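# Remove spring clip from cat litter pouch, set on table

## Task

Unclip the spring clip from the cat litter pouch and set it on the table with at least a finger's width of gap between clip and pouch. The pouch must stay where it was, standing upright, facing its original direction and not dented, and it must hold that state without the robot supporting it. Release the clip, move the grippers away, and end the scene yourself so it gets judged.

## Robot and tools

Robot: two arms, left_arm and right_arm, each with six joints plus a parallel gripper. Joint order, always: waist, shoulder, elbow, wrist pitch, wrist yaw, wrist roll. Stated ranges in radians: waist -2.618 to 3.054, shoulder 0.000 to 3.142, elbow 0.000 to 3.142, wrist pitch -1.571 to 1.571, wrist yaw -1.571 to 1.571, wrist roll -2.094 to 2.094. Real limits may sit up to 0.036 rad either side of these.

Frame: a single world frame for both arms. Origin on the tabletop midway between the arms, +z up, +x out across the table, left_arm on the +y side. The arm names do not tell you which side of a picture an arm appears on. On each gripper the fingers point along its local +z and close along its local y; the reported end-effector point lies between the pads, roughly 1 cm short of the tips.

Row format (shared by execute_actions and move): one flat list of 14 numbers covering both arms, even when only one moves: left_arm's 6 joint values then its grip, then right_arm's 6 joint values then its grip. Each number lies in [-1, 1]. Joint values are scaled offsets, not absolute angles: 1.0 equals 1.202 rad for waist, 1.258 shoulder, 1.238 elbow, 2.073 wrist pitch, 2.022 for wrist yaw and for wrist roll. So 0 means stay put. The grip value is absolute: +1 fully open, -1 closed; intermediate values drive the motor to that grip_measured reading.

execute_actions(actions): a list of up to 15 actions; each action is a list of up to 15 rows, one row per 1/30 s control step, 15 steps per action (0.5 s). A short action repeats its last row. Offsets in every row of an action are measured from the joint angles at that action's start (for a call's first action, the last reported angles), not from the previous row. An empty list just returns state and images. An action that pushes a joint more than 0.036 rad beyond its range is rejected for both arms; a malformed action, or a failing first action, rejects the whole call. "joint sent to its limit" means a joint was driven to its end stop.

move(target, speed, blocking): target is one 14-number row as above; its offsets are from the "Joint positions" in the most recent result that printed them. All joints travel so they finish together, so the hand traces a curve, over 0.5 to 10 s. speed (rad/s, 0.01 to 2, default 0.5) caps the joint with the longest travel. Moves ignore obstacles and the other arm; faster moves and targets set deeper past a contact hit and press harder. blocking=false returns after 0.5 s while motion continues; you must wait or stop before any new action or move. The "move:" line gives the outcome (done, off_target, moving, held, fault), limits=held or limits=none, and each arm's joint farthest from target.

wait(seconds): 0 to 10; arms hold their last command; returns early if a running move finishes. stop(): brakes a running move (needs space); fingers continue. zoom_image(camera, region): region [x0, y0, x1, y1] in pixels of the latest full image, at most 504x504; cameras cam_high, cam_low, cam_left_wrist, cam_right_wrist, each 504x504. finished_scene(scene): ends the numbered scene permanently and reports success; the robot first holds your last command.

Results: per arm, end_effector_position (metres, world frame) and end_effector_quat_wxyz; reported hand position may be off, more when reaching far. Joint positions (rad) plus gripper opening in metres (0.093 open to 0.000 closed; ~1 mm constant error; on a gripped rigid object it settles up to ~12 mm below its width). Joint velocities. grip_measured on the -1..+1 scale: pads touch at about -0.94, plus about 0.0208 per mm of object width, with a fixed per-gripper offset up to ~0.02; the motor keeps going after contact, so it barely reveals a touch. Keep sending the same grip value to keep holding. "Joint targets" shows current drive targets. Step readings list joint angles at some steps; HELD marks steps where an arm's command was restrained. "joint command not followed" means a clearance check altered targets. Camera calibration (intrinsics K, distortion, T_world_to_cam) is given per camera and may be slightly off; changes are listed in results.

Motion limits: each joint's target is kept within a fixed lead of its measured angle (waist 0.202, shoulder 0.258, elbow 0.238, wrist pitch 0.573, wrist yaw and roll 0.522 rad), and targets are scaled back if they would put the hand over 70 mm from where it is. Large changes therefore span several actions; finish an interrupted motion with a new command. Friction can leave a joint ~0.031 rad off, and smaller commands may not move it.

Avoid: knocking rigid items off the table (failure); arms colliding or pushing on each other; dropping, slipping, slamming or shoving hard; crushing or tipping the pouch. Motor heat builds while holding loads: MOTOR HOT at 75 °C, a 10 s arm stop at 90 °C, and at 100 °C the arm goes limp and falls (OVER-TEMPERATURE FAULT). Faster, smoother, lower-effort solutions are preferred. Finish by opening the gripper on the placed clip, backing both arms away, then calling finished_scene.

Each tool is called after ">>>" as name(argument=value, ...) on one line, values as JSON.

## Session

>>> execute_actions(actions=[])

Scene clock: 0.00 s.
left_arm: end_effector_position=(+0.2409, +0.7357, +0.2444) grip_measured=+1.000 end_effector_quat_wxyz=(+0.181, -0.648, +0.694, +0.255) | right_arm: end_effector_position=(+0.4097, -0.2714, +0.2888) grip_measured=+1.000 end_effector_quat_wxyz=(+0.510, -0.386, +0.617, -0.459)
Joint names: [waist, shoulder, elbow, wrist pitch, wrist yaw, wrist roll]
Joint positions: left_arm=[ 0.772  2.2    2.456 -1.397 -0.484 -0.592  0.093] | right_arm=[ 0.511  1.157  0.715  0.363  0.71  -1.241  0.093]
Joint velocities: left_arm=[-0.007  0.002  0.012 -0.007  0.066 -0.066  0.   ] | right_arm=[-0.017 -0.012 -0.002  0.037  0.022  0.037  0.   ]
Joint targets: left_arm=[0.772 2.200 2.456 -1.397 -0.484 -0.592] | right_arm=[0.511 1.157 0.715 0.363 0.710 -1.241]
camera_calibration (this result's frames):
cam_left_wrist: T_world_to_cam=[[0.992765, -0.0259371, -0.11724, -0.193625], [-0.0479354, -0.980822, -0.188919, 0.819083], [-0.110091, 0.193172, -0.974969, 0.205071], [0, 0, 0, 1]] pos_world=[0.254064, 0.758738, 0.331978]
cam_right_wrist: T_world_to_cam=[[0.0205363, -0.272306, 0.961992, -0.354644], [-0.571453, -0.792727, -0.212194, 0.118865], [0.820378, -0.545375, -0.171889, -0.351362], [0, 0, 0, 1]] pos_world=[0.363458, -0.193968, 0.305992]

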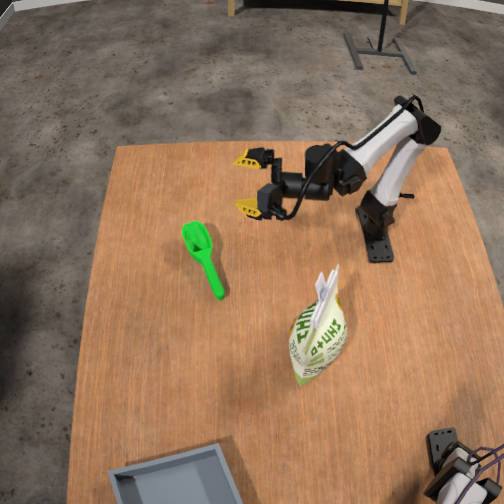

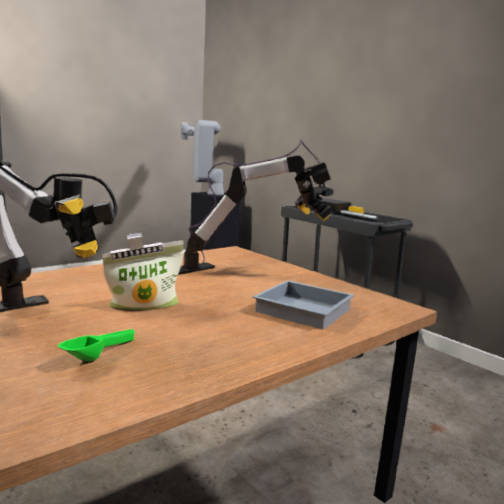

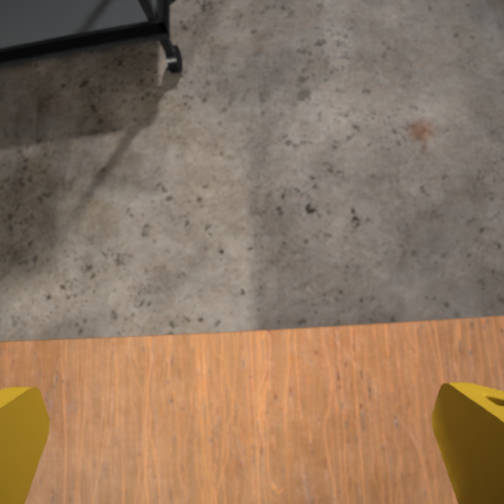

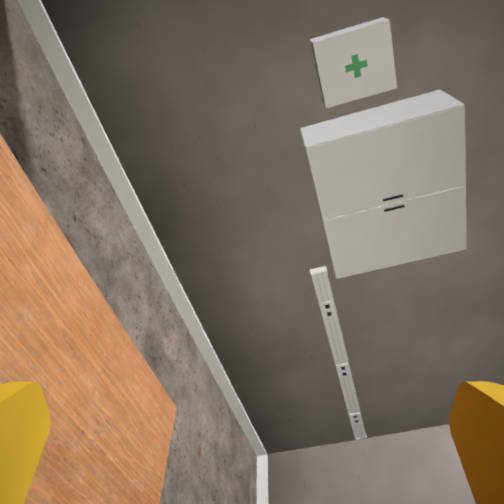

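>>> zoom_image(camera="cam_high", region=[270, 250, 370, 400])

>>> zoom_image(camera="cam_high", region=[290, 255, 360, 335])

>>> zoom_image(camera="cam_low", region=[90, 215, 200, 320])

Region (270, 250, 370, 400) of cam_high's 504x504 image, scaled by 3.360, with more detail than that image has.

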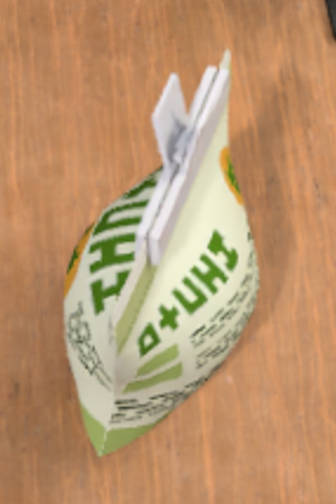

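Region (290, 255, 360, 335) of cam_high's 504x504 image, scaled by 6.300, with more detail than that image has; it fills the left 441 columns of this view, and the rest is white.

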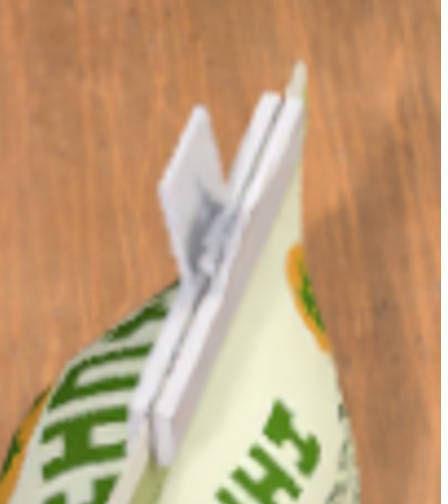

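Region (90, 215, 200, 320) of cam_low's 504x504 image, scaled by 4.582, with more detail than that image has; it fills the top 481 rows of this view, and the rest is white.

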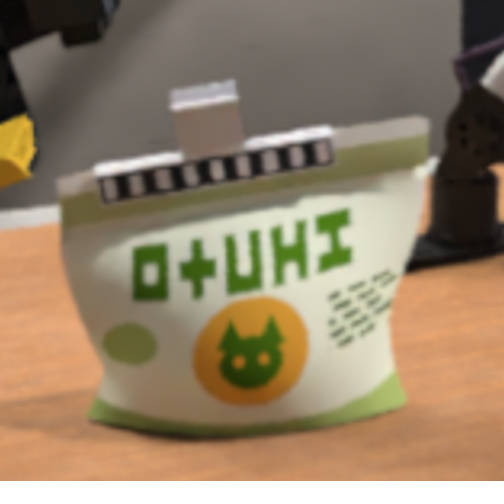

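>>> zoom_image(camera="cam_high", region=[220, 130, 320, 230])

>>> zoom_image(camera="cam_low", region=[0, 170, 140, 320])

Region (220, 130, 320, 230) of cam_high's 504x504 image, scaled by 5.040, with more detail than that image has.

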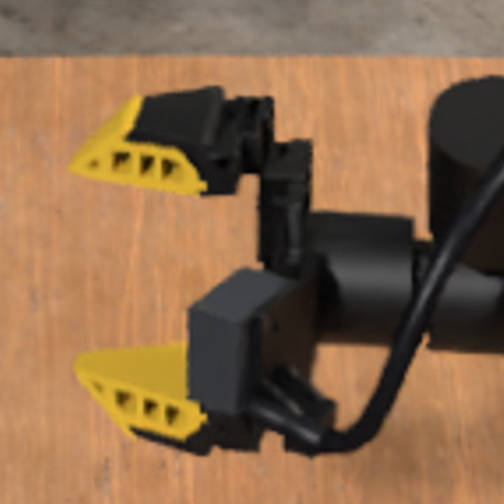

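Region (0, 170, 140, 320) of cam_low's 504x504 image, scaled by 3.360, with more detail than that image has; it fills the left 470 columns of this view, and the rest is white.

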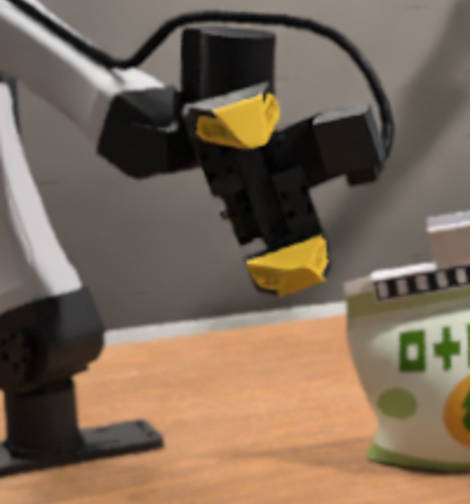

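>>> move(target=[0,0,0,0,0,0,1, 0.1992,0.2997,0.8716,-0.8440,-0.5231,0.5055,1], speed=1.1)

Scene clock: 8.80 s.
left_arm: end_effector_position=(+0.2409, +0.7357, +0.2444) grip_measured=+1.000 end_effector_quat_wxyz=(+0.181, -0.648, +0.694, +0.255) | right_arm: end_effector_position=(+0.2402, -0.0935, +0.2883) grip_measured=+1.000 end_effector_quat_wxyz=(+0.168, -0.491, +0.826, +0.219)
Joint names: [waist, shoulder, elbow, wrist pitch, wrist yaw, wrist roll]
Joint positions: left_arm=[ 0.772  2.2    2.456 -1.397 -0.484 -0.592  0.093] | right_arm=[ 0.741  1.518  1.775 -1.377 -0.342 -0.225  0.093]
Joint velocities: left_arm=[ 0.002  0.002 -0.017  0.022 -0.095 -0.066  0.   ] | right_arm=[ 0.002 -0.007 -0.002  0.037 -0.007  0.037  0.   ]
Joint targets: left_arm=[0.772 2.200 2.456 -1.397 -0.484 -0.592] | right_arm=[0.750 1.534 1.794 -1.387 -0.348 -0.219]
move: done; limits=none; left_arm: farthest joint: the waist, 0.000 radians from its target (0.000 radians at the start); right_arm: farthest joint: the elbow, 0.019 radians from its target (1.079 radians at the start)
camera_calibration (this result's frames):
cam_left_wrist: T_world_to_cam=[[0.992765, -0.0259371, -0.11724, -0.193625], [-0.0479354, -0.980822, -0.188919, 0.819083], [-0.110091, 0.193172, -0.974969, 0.205071], [0, 0, 0, 1]] pos_world=[0.254064, 0.758738, 0.331978]
cam_right_wrist: T_world_to_cam=[[0.890399, -0.409319, -0.199119, -0.189272], [-0.434201, -0.895058, -0.101686, 0.0884901], [-0.136601, 0.176999, -0.974685, 0.413485], [0, 0, 0, 1]] pos_world=[0.263433, -0.0714552, 0.374328]

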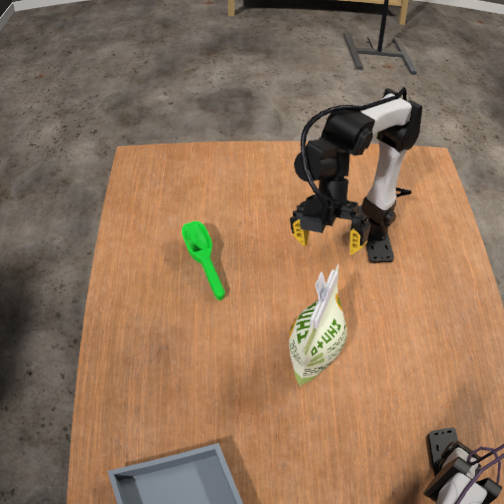

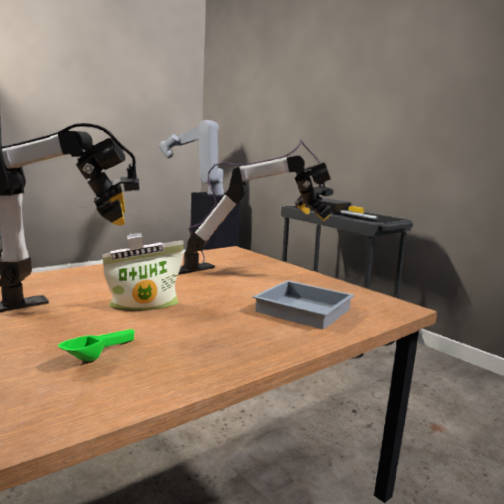

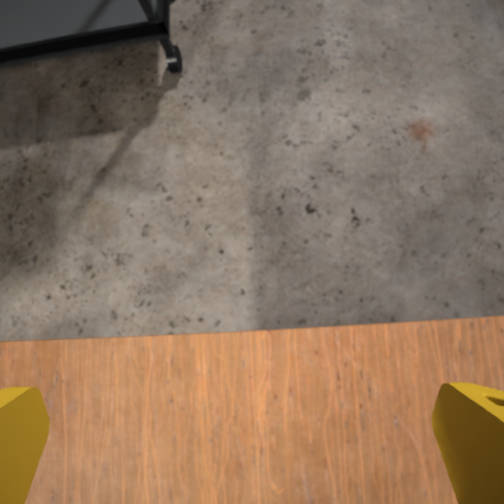

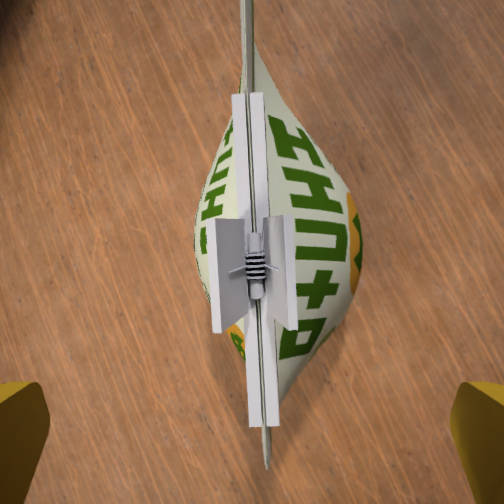

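>>> execute_actions(actions=[])

Scene clock: 10.70 s.
left_arm: end_effector_position=(+0.2409, +0.7357, +0.2444) grip_measured=+1.000 end_effector_quat_wxyz=(+0.181, -0.648, +0.694, +0.255) | right_arm: end_effector_position=(+0.2401, -0.0935, +0.2883) grip_measured=+1.000 end_effector_quat_wxyz=(+0.168, -0.491, +0.826, +0.219)
Joint names: [waist, shoulder, elbow, wrist pitch, wrist yaw, wrist roll]
Joint positions: left_arm=[ 0.772  2.2    2.456 -1.397 -0.484 -0.592  0.093] | right_arm=[ 0.741  1.518  1.775 -1.377 -0.342 -0.225  0.093]
Joint velocities: left_arm=[ 0.012 -0.007 -0.002 -0.022 -0.007 -0.037  0.   ] | right_arm=[ 0.027  0.007 -0.007  0.022 -0.007 -0.007  0.   ]
Joint targets: left_arm=[0.772 2.200 2.456 -1.397 -0.484 -0.592] | right_arm=[0.750 1.534 1.794 -1.387 -0.348 -0.219]
camera_calibration (this result's frames):
cam_left_wrist: T_world_to_cam=[[0.992765, -0.0259371, -0.11724, -0.193625], [-0.0479354, -0.980822, -0.188919, 0.819083], [-0.110091, 0.193172, -0.974969, 0.205071], [0, 0, 0, 1]] pos_world=[0.254064, 0.758738, 0.331978]
cam_right_wrist: T_world_to_cam=[[0.890192, -0.409457, -0.199757, -0.188969], [-0.434414, -0.89499, -0.101381, 0.0883953], [-0.137269, 0.177026, -0.974586, 0.413589], [0, 0, 0, 1]] pos_world=[0.263392, -0.0714778, 0.374292]

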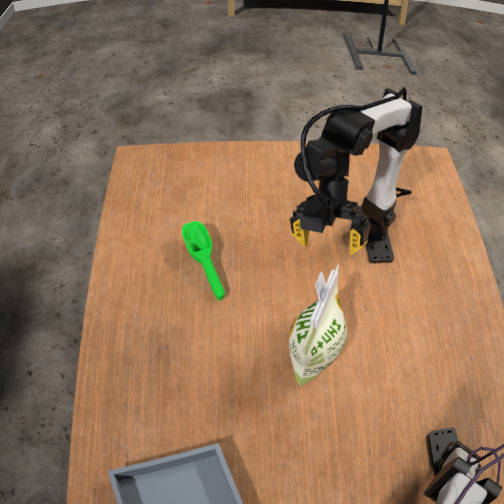

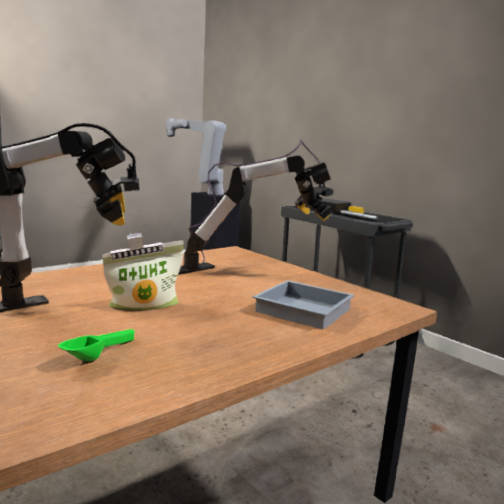

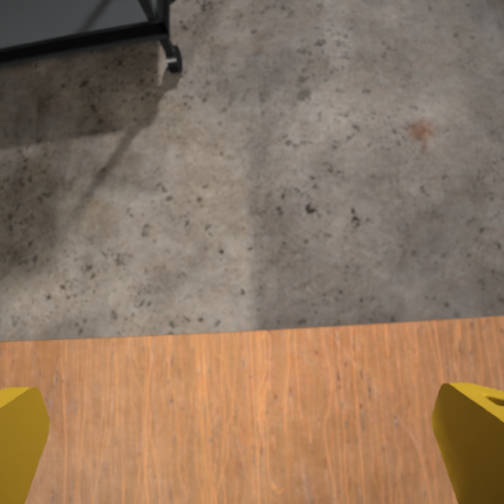

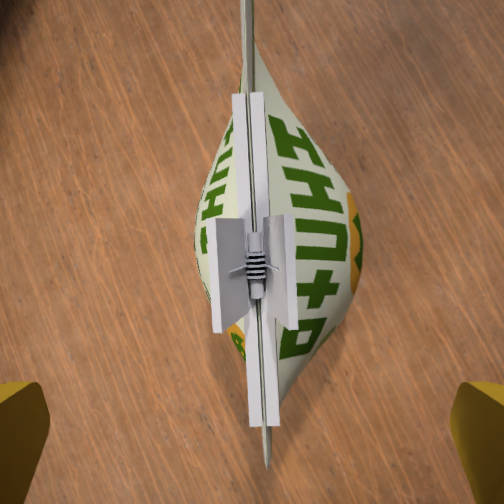

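>>> zoom_image(camera="cam_right_wrist", region=[180, 190, 340, 350])

Region (180, 190, 340, 350) of cam_right_wrist's 504x504 image, scaled by 3.150, with more detail than that image has.

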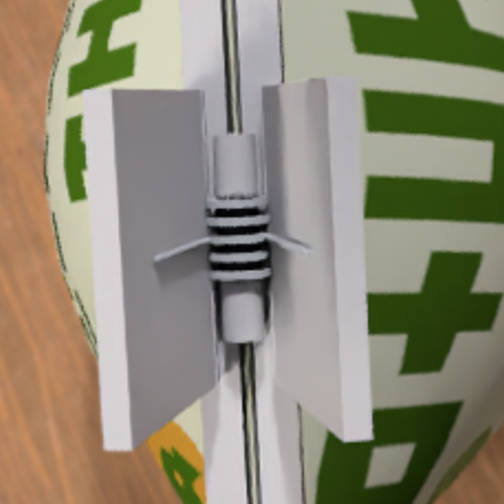

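>>> move(target=[0,0,0,0,0,0,1, 0.0979,0.0442,-0.2402,0.1728,0.0334,0.0132,0.41], speed=0.32)

Scene clock: 20.93 s.
left_arm: end_effector_position=(+0.2409, +0.7357, +0.2444) grip_measured=+1.000 end_effector_quat_wxyz=(+0.181, -0.648, +0.694, +0.255) | right_arm: end_effector_position=(+0.2462, -0.0457, +0.2112) grip_measured=+0.412 end_effector_quat_wxyz=(+0.175, -0.523, +0.808, +0.205)
Joint names: [waist, shoulder, elbow, wrist pitch, wrist yaw, wrist roll]
Joint positions: left_arm=[ 0.772  2.2    2.456 -1.397 -0.484 -0.592  0.093] | right_arm=[ 0.849  1.561  1.494 -1.029 -0.281 -0.205  0.065]
Joint velocities: left_arm=[-0.002 -0.002 -0.007 -0.007 -0.007 -0.037  0.   ] | right_arm=[-0.022 -0.012 -0.012 -0.007 -0.037  0.007 -0.001]
Joint targets: left_arm=[0.772 2.200 2.456 -1.397 -0.484 -0.592] | right_arm=[0.858 1.573 1.478 -1.019 -0.275 -0.198]
move: done; limits=none; left_arm: farthest joint: the waist, 0.000 radians from its target (0.000 radians at the start); right_arm: farthest joint: the elbow, 0.017 radians from its target (0.298 radians at the start)
camera_calibration (this result's frames):
cam_left_wrist: T_world_to_cam=[[0.992765, -0.0259371, -0.11724, -0.193625], [-0.0479354, -0.980822, -0.188919, 0.819083], [-0.110091, 0.193172, -0.974969, 0.205071], [0, 0, 0, 1]] pos_world=[0.254064, 0.758738, 0.331978]
cam_right_wrist: T_world_to_cam=[[0.922402, -0.355428, -0.151147, -0.205929], [-0.372238, -0.922468, -0.102429, 0.109618], [-0.103022, 0.150744, -0.98319, 0.322998], [0, 0, 0, 1]] pos_world=[0.264029, -0.0207636, 0.297671]

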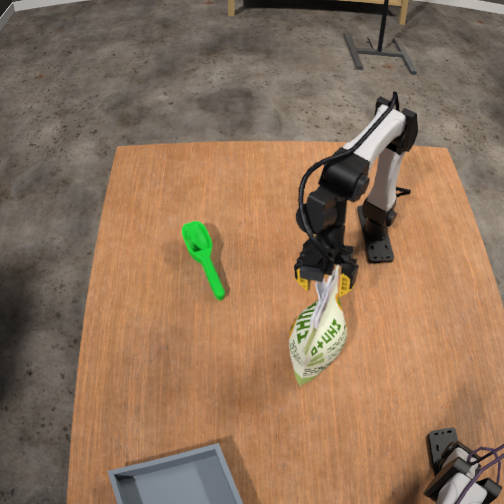

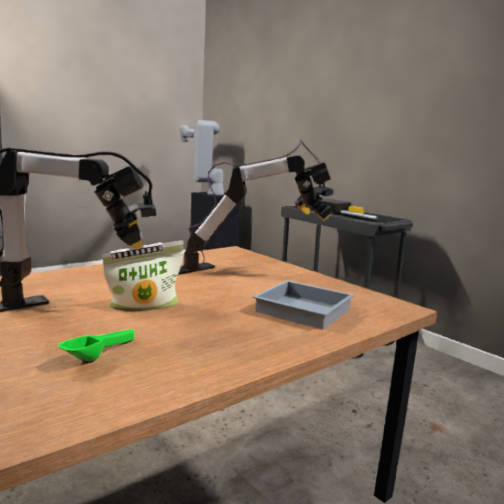

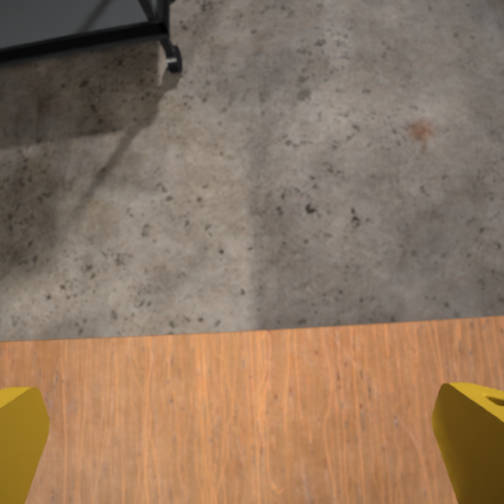

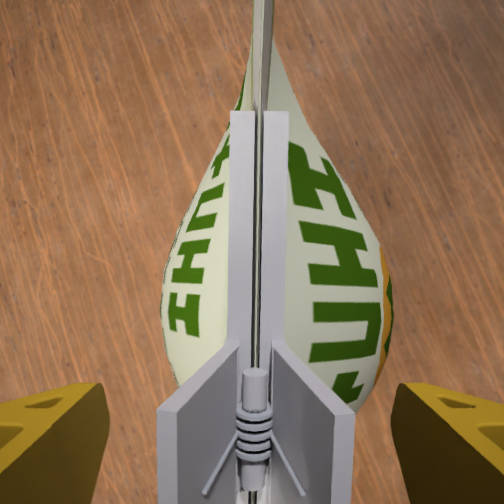

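>>> zoom_image(camera="cam_right_wrist", region=[60, 304, 460, 504])

>>> zoom_image(camera="cam_low", region=[80, 170, 200, 290])

Region (60, 304, 460, 504) of cam_right_wrist's 504x504 image, scaled by 1.260, with more detail than that image has.

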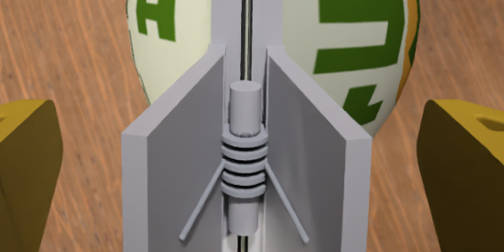

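Region (80, 170, 200, 290) of cam_low's 504x504 image, scaled by 4.200, with more detail than that image has.

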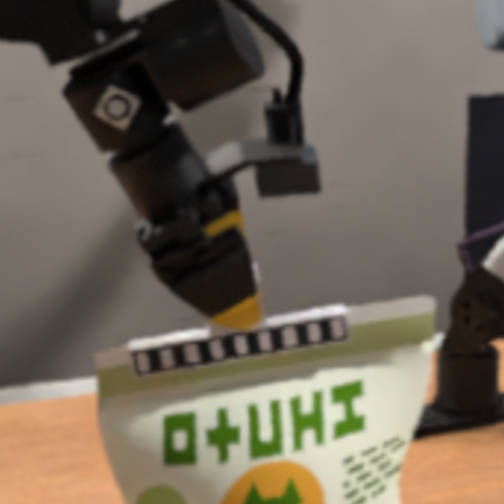

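>>> execute_actions(actions=[[[0,0,0,0,0,0,1,0.0075,0.0095,-0.0116,0.0042,0.0032,0.0035,0.371],[0,0,0,0,0,0,1,0.0075,0.0095,-0.0082,0.0027,0.0037,0.0035,0.333],[0,0,0,0,0,0,1,0.0075,0.0095,-0.0031,0.0003,0.0044,0.0035,0.294],[0,0,0,0,0,0,1,0.0075,0.0095,0.0033,-0.0025,0.0053,0.0035,0.255],[0,0,0,0,0,0,1,0.0075,0.0095,0.0104,-0.0057,0.0063,0.0035,0.217],[0,0,0,0,0,0,1,0.0075,0.0095,0.0177,-0.0091,0.0073,0.0035,0.178],[0,0,0,0,0,0,1,0.0075,0.0095,0.0248,-0.0123,0.0083,0.0035,0.139],[0,0,0,0,0,0,1,0.0075,0.0095,0.0312,-0.0151,0.0092,0.0035,0.101],[0,0,0,0,0,0,1,0.0075,0.0095,0.0363,-0.0175,0.0099,0.0035,0.062],[0,0,0,0,0,0,1,0.0075,0.0095,0.0397,-0.0190,0.0104,0.0035,0.023],[0,0,0,0,0,0,1,0.0075,0.0095,0.0410,-0.0196,0.0106,0.0035,-0.015],[0,0,0,0,0,0,1,0.0075,0.0095,0.0410,-0.0196,0.0106,0.0035,-0.054],[0,0,0,0,0,0,1,0.0075,0.0095,0.0410,-0.0196,0.0106,0.0035,-0.093],[0,0,0,0,0,0,1,0.0075,0.0095,0.0410,-0.0196,0.0106,0.0035,-0.131],[0,0,0,0,0,0,1,0.0075,0.0095,0.0410,-0.0196,0.0106,0.0035,-0.17]]])

Scene clock: 27.37 s.
left_arm: end_effector_position=(+0.2409, +0.7357, +0.2444) grip_measured=+1.000 end_effector_quat_wxyz=(+0.181, -0.648, +0.694, +0.255) | right_arm: end_effector_position=(+0.2484, -0.0464, +0.2201) grip_measured=-0.149 end_effector_quat_wxyz=(+0.182, -0.522, +0.809, +0.201)
Joint names: [waist, shoulder, elbow, wrist pitch, wrist yaw, wrist roll]
Joint positions: left_arm=[ 0.772  2.2    2.456 -1.397 -0.484 -0.592  0.093] | right_arm=[ 0.849  1.561  1.528 -1.052 -0.268 -0.204  0.038]
Joint velocities: left_arm=[ 0.002 -0.002 -0.002 -0.022 -0.037 -0.007  0.   ] | right_arm=[ 0.002  0.012  0.002 -0.051 -0.022 -0.037 -0.041]
Joint targets: left_arm=[0.772 2.200 2.456 -1.397 -0.484 -0.592] | right_arm=[0.858 1.573 1.545 -1.069 -0.259 -0.197]
Step readings (joint positions):
0: left_arm=[0.772 2.200 2.456 -1.397 -0.484 -0.592] | right_arm=[0.849 1.561 1.494 -1.028 -0.281 -0.204]
1: left_arm=[0.772 2.200 2.456 -1.397 -0.484 -0.592] | right_arm=[0.849 1.561 1.494 -1.028 -0.281 -0.204]
2: left_arm=[0.772 2.200 2.456 -1.397 -0.484 -0.592] | right_arm=[0.849 1.561 1.494 -1.028 -0.280 -0.204]
4: left_arm=[0.772 2.200 2.456 -1.397 -0.484 -0.592] | right_arm=[0.849 1.561 1.494 -1.028 -0.279 -0.204]
8: left_arm=[0.772 2.200 2.456 -1.397 -0.484 -0.592] | right_arm=[0.849 1.561 1.499 -1.038 -0.274 -0.204]
15: Joint positions above
camera_calibration (this result's frames):
cam_left_wrist: T_world_to_cam=[[0.992765, -0.0259371, -0.11724, -0.193625], [-0.0479354, -0.980822, -0.188919, 0.819083], [-0.110091, 0.193172, -0.974969, 0.205071], [0, 0, 0, 1]] pos_world=[0.254064, 0.758738, 0.331978]
cam_right_wrist: T_world_to_cam=[[0.922081, -0.361722, -0.137564, -0.210036], [-0.377063, -0.91976, -0.10893, 0.113514], [-0.0871231, 0.152313, -0.984485, 0.328536], [0, 0, 0, 1]] pos_world=[0.265095, -0.0216094, 0.306911]

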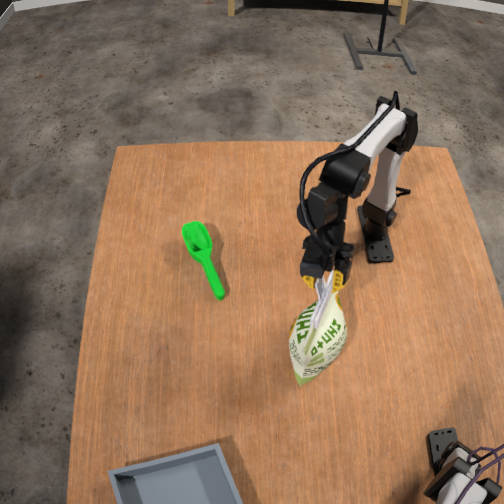

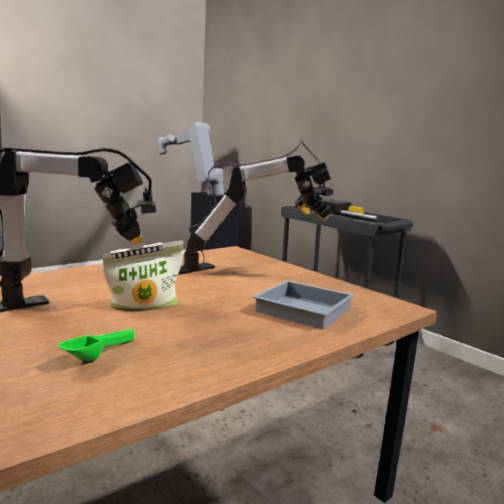

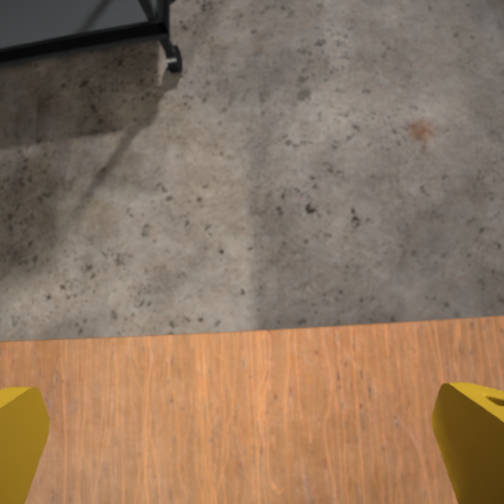

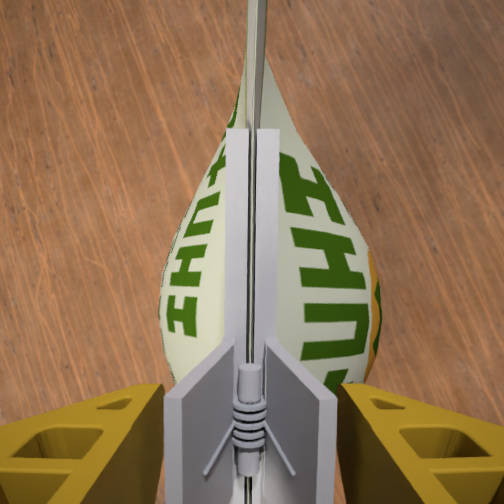

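>>> execute_actions(actions=[])

Scene clock: 27.50 s.
left_arm: end_effector_position=(+0.2409, +0.7357, +0.2444) grip_measured=+1.000 end_effector_quat_wxyz=(+0.181, -0.648, +0.694, +0.255) | right_arm: end_effector_position=(+0.2478, -0.0474, +0.2195) grip_measured=-0.168 end_effector_quat_wxyz=(+0.180, -0.522, +0.810, +0.199)
Joint names: [waist, shoulder, elbow, wrist pitch, wrist yaw, wrist roll]
Joint positions: left_arm=[ 0.772  2.2    2.456 -1.397 -0.484 -0.592  0.093] | right_arm=[ 0.849  1.561  1.528 -1.057 -0.266 -0.204  0.037]
Joint velocities: left_arm=[-0.002 -0.012  0.032 -0.051 -0.066  0.022  0.   ] | right_arm=[-0.012  0.002 -0.012 -0.051 -0.051 -0.022 -0.001]
Joint targets: left_arm=[0.772 2.200 2.456 -1.397 -0.484 -0.592] | right_arm=[0.858 1.573 1.545 -1.070 -0.259 -0.197]
camera_calibration (this result's frames):
cam_left_wrist: T_world_to_cam=[[0.992765, -0.0259371, -0.11724, -0.193625], [-0.0479354, -0.980822, -0.188919, 0.819083], [-0.110091, 0.193172, -0.974969, 0.205071], [0, 0, 0, 1]] pos_world=[0.254064, 0.758738, 0.331978]
cam_right_wrist: T_world_to_cam=[[0.921496, -0.363059, -0.137961, -0.209849], [-0.377967, -0.92002, -0.103462, 0.111351], [-0.0893637, 0.147484, -0.985019, 0.328451], [0, 0, 0, 1]] pos_world=[0.264813, -0.0221841, 0.3061]

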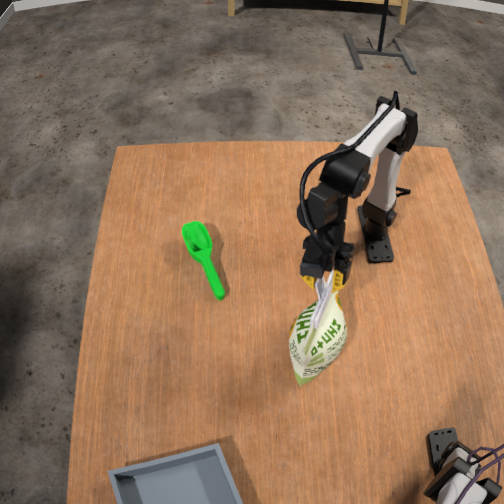

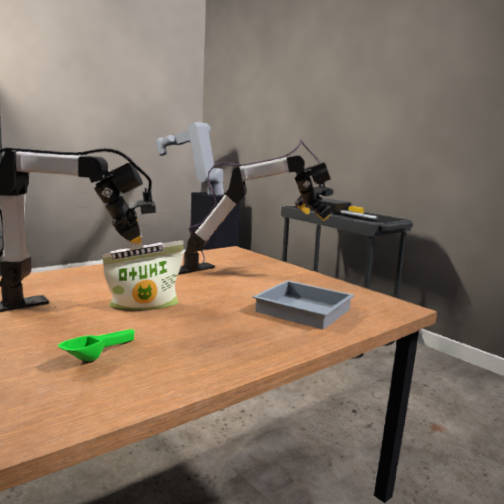

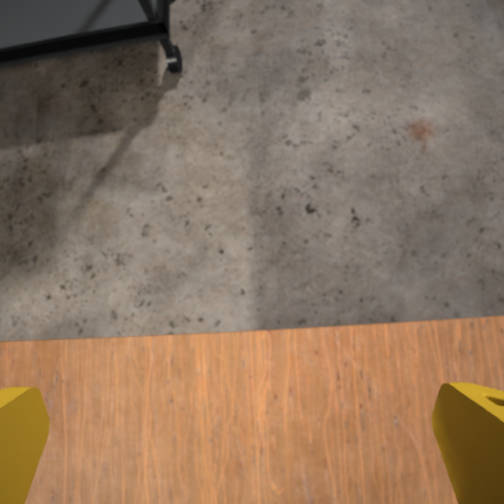

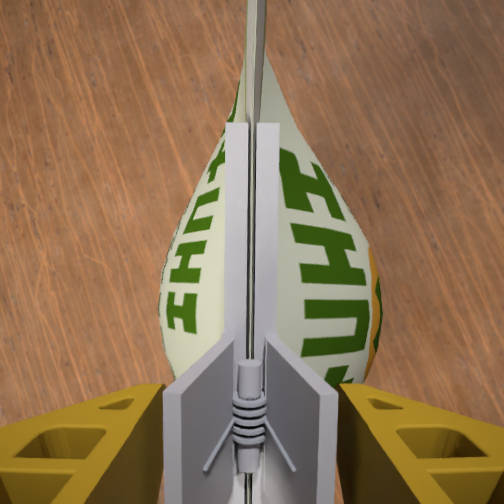

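>>> zoom_image(camera="cam_right_wrist", region=[130, 344, 370, 504])

Region (130, 344, 370, 504) of cam_right_wrist's 504x504 image, scaled by 2.100, with more detail than that image has.

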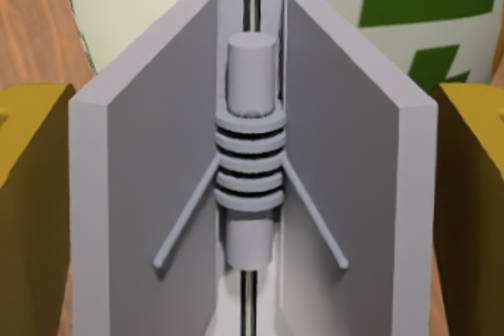

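>>> execute_actions(actions=[[[0,0,0,0,0,0,1,0.0075,0.0095,0.0137,-0.0063,0.0035,0.0035,-0.21],[0,0,0,0,0,0,1,0.0075,0.0095,0.0137,-0.0063,0.0035,0.0035,-0.25],[0,0,0,0,0,0,1,0.0075,0.0095,0.0137,-0.0063,0.0035,0.0035,-0.28],[0,0,0,0,0,0,1,0.0075,0.0095,0.0137,-0.0063,0.0035,0.0035,-0.305],[0,0,0,0,0,0,1,0.0075,0.0095,0.0137,-0.0063,0.0035,0.0035,-0.33],[0,0,0,0,0,0,1,0.0075,0.0095,0.0137,-0.0063,0.0035,0.0035,-0.355],[0,0,0,0,0,0,1,0.0075,0.0095,0.0137,-0.0063,0.0035,0.0035,-0.38],[0,0,0,0,0,0,1,0.0075,0.0095,0.0137,-0.0063,0.0035,0.0035,-0.41],[0,0,0,0,0,0,1,0.0075,0.0095,0.0137,-0.0063,0.0035,0.0035,-0.44],[0,0,0,0,0,0,1,0.0075,0.0095,0.0137,-0.0063,0.0035,0.0035,-0.47],[0,0,0,0,0,0,1,0.0075,0.0095,0.0137,-0.0063,0.0035,0.0035,-0.50],[0,0,0,0,0,0,1,0.0075,0.0095,0.0137,-0.0063,0.0035,0.0035,-0.53],[0,0,0,0,0,0,1,0.0075,0.0095,0.0137,-0.0063,0.0035,0.0035,-0.56],[0,0,0,0,0,0,1,0.0075,0.0095,0.0137,-0.0063,0.0035,0.0035,-0.59],[0,0,0,0,0,0,1,0.0075,0.0095,0.0137,-0.0063,0.0035,0.0035,-0.61]]])

>>> execute_actions(actions=[])

Scene clock: 29.53 s.
left_arm: end_effector_position=(+0.2409, +0.7357, +0.2444) grip_measured=+1.000 end_effector_quat_wxyz=(+0.181, -0.648, +0.694, +0.255) | right_arm: end_effector_position=(+0.2481, -0.0485, +0.2188) grip_measured=-0.590 end_effector_quat_wxyz=(+0.179, -0.521, +0.811, +0.196)
Joint names: [waist, shoulder, elbow, wrist pitch, wrist yaw, wrist roll]
Joint positions: left_arm=[ 0.772  2.2    2.456 -1.397 -0.484 -0.592  0.093] | right_arm=[ 0.849  1.561  1.528 -1.061 -0.261 -0.203  0.017]
Joint velocities: left_arm=[ 0.002 -0.007 -0.002 -0.051 -0.022  0.022  0.   ] | right_arm=[ 0.017 -0.027 -0.002 -0.007  0.022 -0.037 -0.023]
Joint targets: left_arm=[0.772 2.200 2.456 -1.397 -0.484 -0.592] | right_arm=[0.858 1.573 1.545 -1.070 -0.259 -0.197]
Step readings (joint positions):
0: left_arm=[0.772 2.200 2.456 -1.397 -0.484 -0.592] | right_arm=[0.849 1.561 1.528 -1.060 -0.266 -0.204]
1: left_arm=[0.772 2.200 2.456 -1.397 -0.484 -0.592] | right_arm=[0.849 1.561 1.528 -1.060 -0.266 -0.204]
2: left_arm=[0.772 2.200 2.456 -1.397 -0.484 -0.592] | right_arm=[0.849 1.561 1.528 -1.060 -0.266 -0.203]
4: left_arm=[0.772 2.200 2.456 -1.397 -0.484 -0.592] | right_arm=[0.849 1.561 1.528 -1.060 -0.265 -0.203]
8: left_arm=[0.772 2.200 2.456 -1.397 -0.484 -0.592] | right_arm=[0.849 1.561 1.528 -1.060 -0.262 -0.203]
15: Joint positions above
camera_calibration (this result's frames):
cam_left_wrist: T_world_to_cam=[[0.992765, -0.0259371, -0.11724, -0.193625], [-0.0479354, -0.980822, -0.188919, 0.819083], [-0.110091, 0.193172, -0.974969, 0.205071], [0, 0, 0, 1]] pos_world=[0.254064, 0.758738, 0.331978]
cam_right_wrist: T_world_to_cam=[[0.920442, -0.366921, -0.134742, -0.211228], [-0.380883, -0.919389, -0.0982401, 0.109967], [-0.0878338, 0.141745, -0.985999, 0.327569], [0, 0, 0, 1]] pos_world=[0.265079, -0.0228328, 0.305324]

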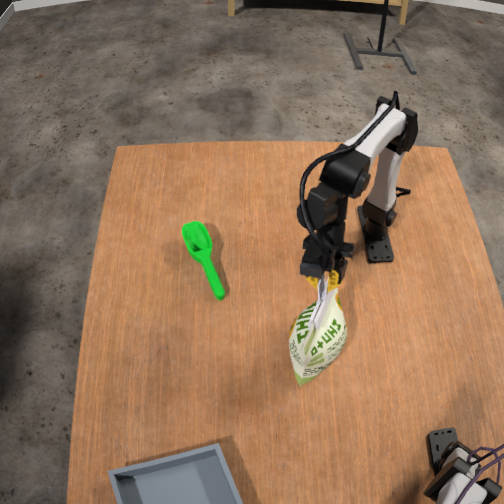

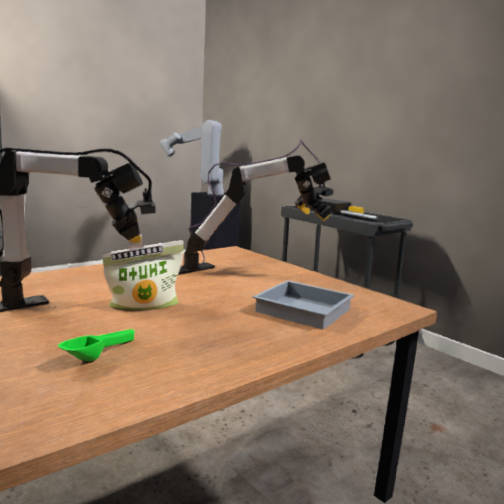

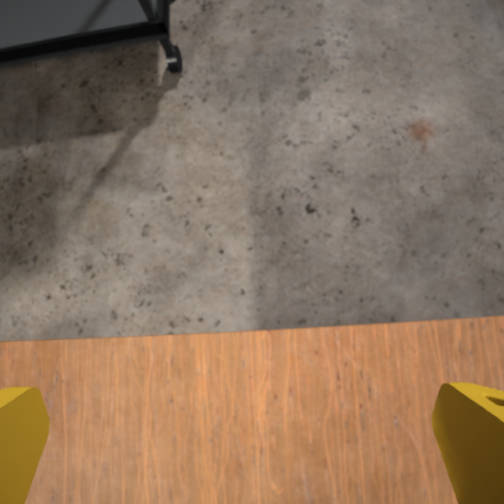

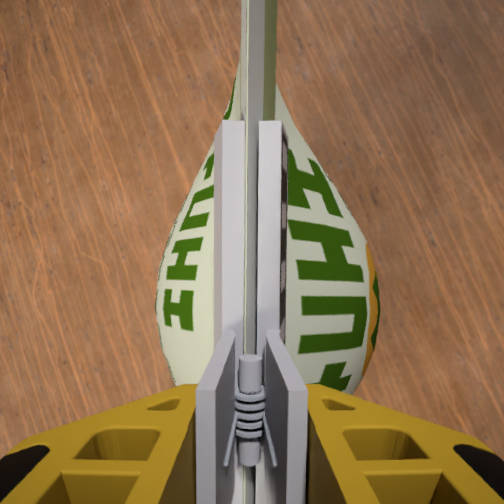

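Scene clock: 29.53 s.
left_arm: end_effector_position=(+0.2409, +0.7357, +0.2444) grip_measured=+1.000 end_effector_quat_wxyz=(+0.181, -0.648, +0.694, +0.255) | right_arm: end_effector_position=(+0.2481, -0.0485, +0.2188) grip_measured=-0.590 end_effector_quat_wxyz=(+0.179, -0.521, +0.811, +0.196)
Joint names: [waist, shoulder, elbow, wrist pitch, wrist yaw, wrist roll]
Joint positions: left_arm=[ 0.772  2.2    2.456 -1.397 -0.484 -0.592  0.093] | right_arm=[ 0.849  1.561  1.528 -1.061 -0.261 -0.203  0.017]
Joint velocities: left_arm=[ 0.002 -0.007 -0.002 -0.051 -0.022  0.022  0.   ] | right_arm=[ 0.017 -0.027 -0.002 -0.007  0.022 -0.037 -0.023]
Joint targets: left_arm=[0.772 2.200 2.456 -1.397 -0.484 -0.592] | right_arm=[0.858 1.573 1.545 -1.070 -0.259 -0.197]
camera_calibration (this result's frames):
cam_left_wrist: T_world_to_cam=[[0.992765, -0.0259371, -0.11724, -0.193625], [-0.0479354, -0.980822, -0.188919, 0.819083], [-0.110091, 0.193172, -0.974969, 0.205071], [0, 0, 0, 1]] pos_world=[0.254064, 0.758738, 0.331978]
cam_right_wrist: T_world_to_cam=[[0.920442, -0.366921, -0.134742, -0.211228], [-0.380883, -0.919389, -0.0982401, 0.109967], [-0.0878338, 0.141745, -0.985999, 0.327569], [0, 0, 0, 1]] pos_world=[0.265079, -0.0228328, 0.305324]

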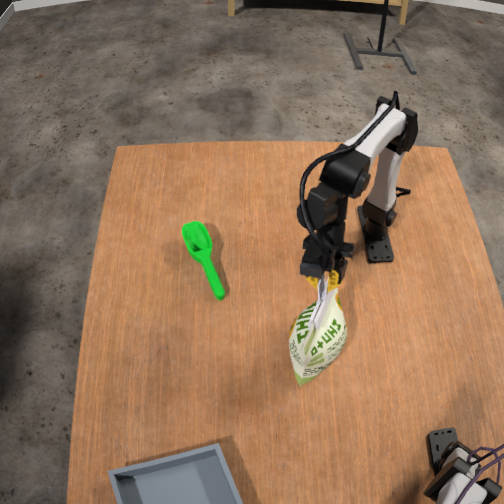

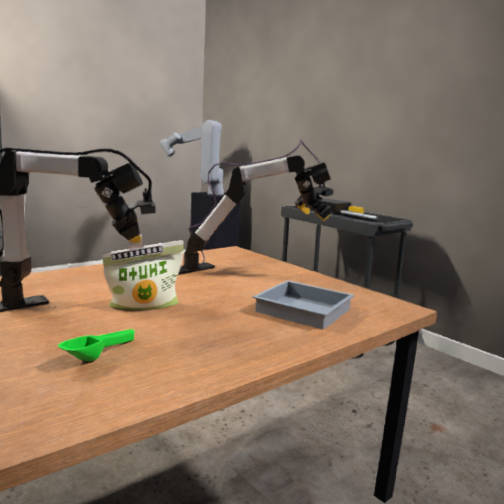

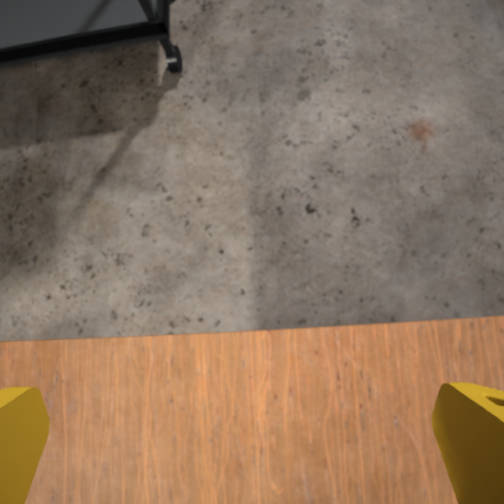

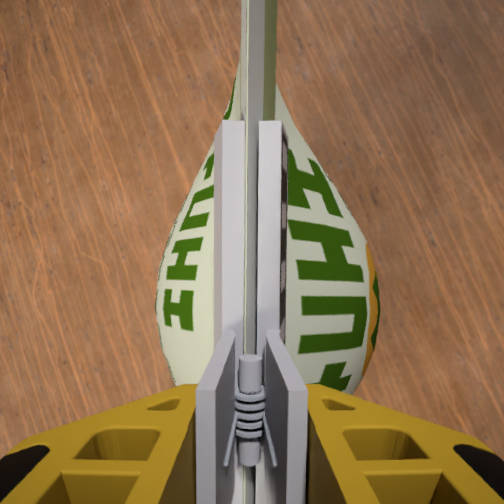

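>>> execute_actions(actions=[])

>>> zoom_image(camera="cam_right_wrist", region=[150, 0, 350, 200])

>>> zoom_image(camera="cam_low", region=[80, 200, 200, 320])

Scene clock: 29.77 s.
left_arm: end_effector_position=(+0.2409, +0.7357, +0.2444) grip_measured=+1.000 end_effector_quat_wxyz=(+0.181, -0.648, +0.694, +0.255) | right_arm: end_effector_position=(+0.2481, -0.0485, +0.2188) grip_measured=-0.601 end_effector_quat_wxyz=(+0.179, -0.521, +0.811, +0.196)
Joint names: [waist, shoulder, elbow, wrist pitch, wrist yaw, wrist roll]
Joint positions: left_arm=[ 0.772  2.2    2.456 -1.397 -0.484 -0.592  0.093] | right_arm=[ 0.849  1.561  1.528 -1.061 -0.261 -0.203  0.016]
Joint velocities: left_arm=[-0.002  0.007 -0.007 -0.11   0.007  0.11   0.   ] | right_arm=[ 0.012 -0.007  0.007  0.007 -0.007  0.037  0.001]
Joint targets: left_arm=[0.772 2.200 2.456 -1.397 -0.484 -0.592] | right_arm=[0.858 1.573 1.545 -1.070 -0.259 -0.197]
camera_calibration (this result's frames):
cam_left_wrist: T_world_to_cam=[[0.992765, -0.0259371, -0.11724, -0.193625], [-0.0479354, -0.980822, -0.188919, 0.819083], [-0.110091, 0.193172, -0.974969, 0.205071], [0, 0, 0, 1]] pos_world=[0.254064, 0.758738, 0.331978]
cam_right_wrist: T_world_to_cam=[[0.920442, -0.366921, -0.134742, -0.211228], [-0.380883, -0.919389, -0.0982401, 0.109967], [-0.0878338, 0.141745, -0.985999, 0.327569], [0, 0, 0, 1]] pos_world=[0.265079, -0.0228328, 0.305324]

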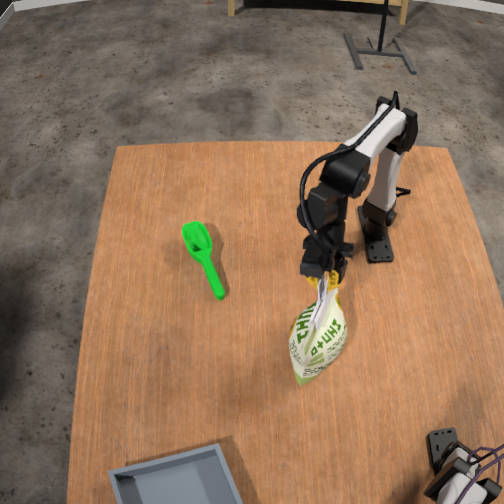

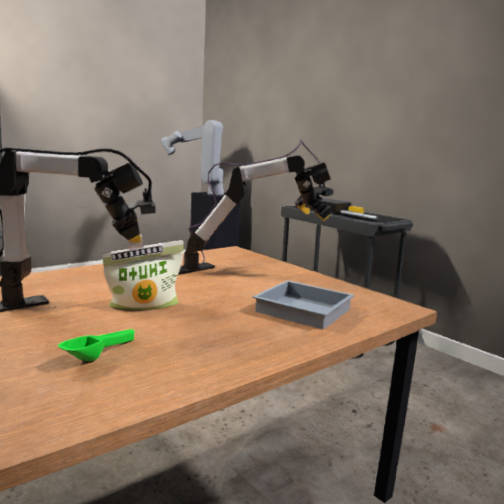

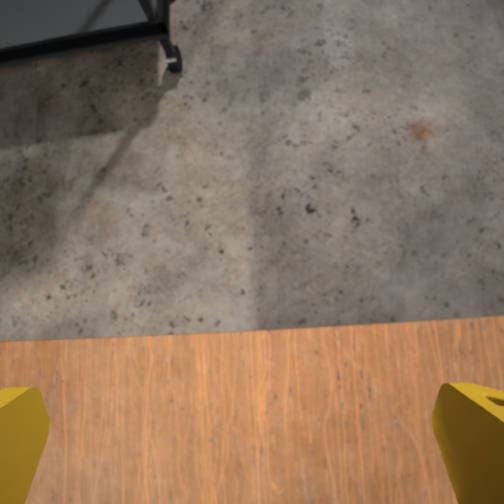

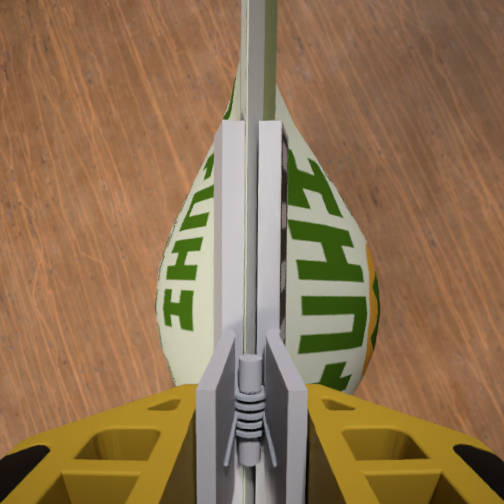

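Region (150, 0, 350, 200) of cam_right_wrist's 504x504 image, scaled by 2.520, with more detail than that image has.

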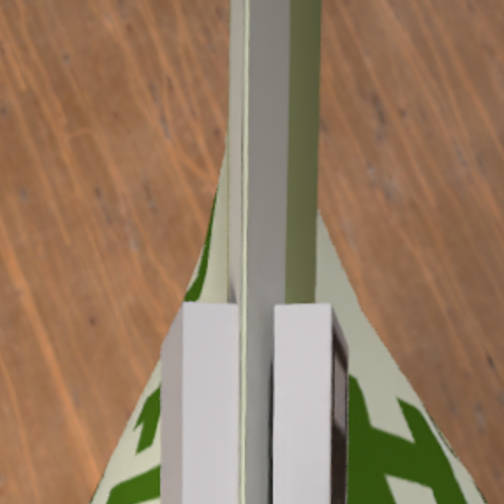

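Region (80, 200, 200, 320) of cam_low's 504x504 image, scaled by 4.200, with more detail than that image has.

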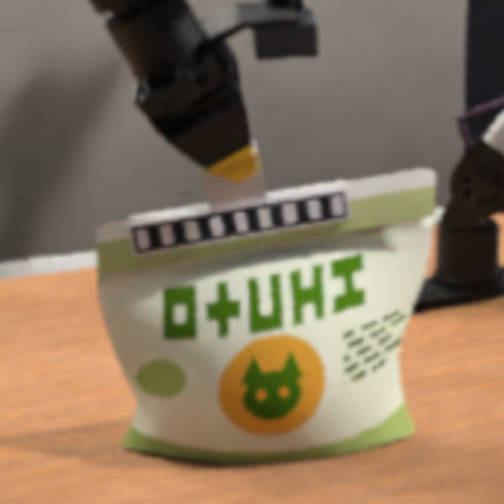

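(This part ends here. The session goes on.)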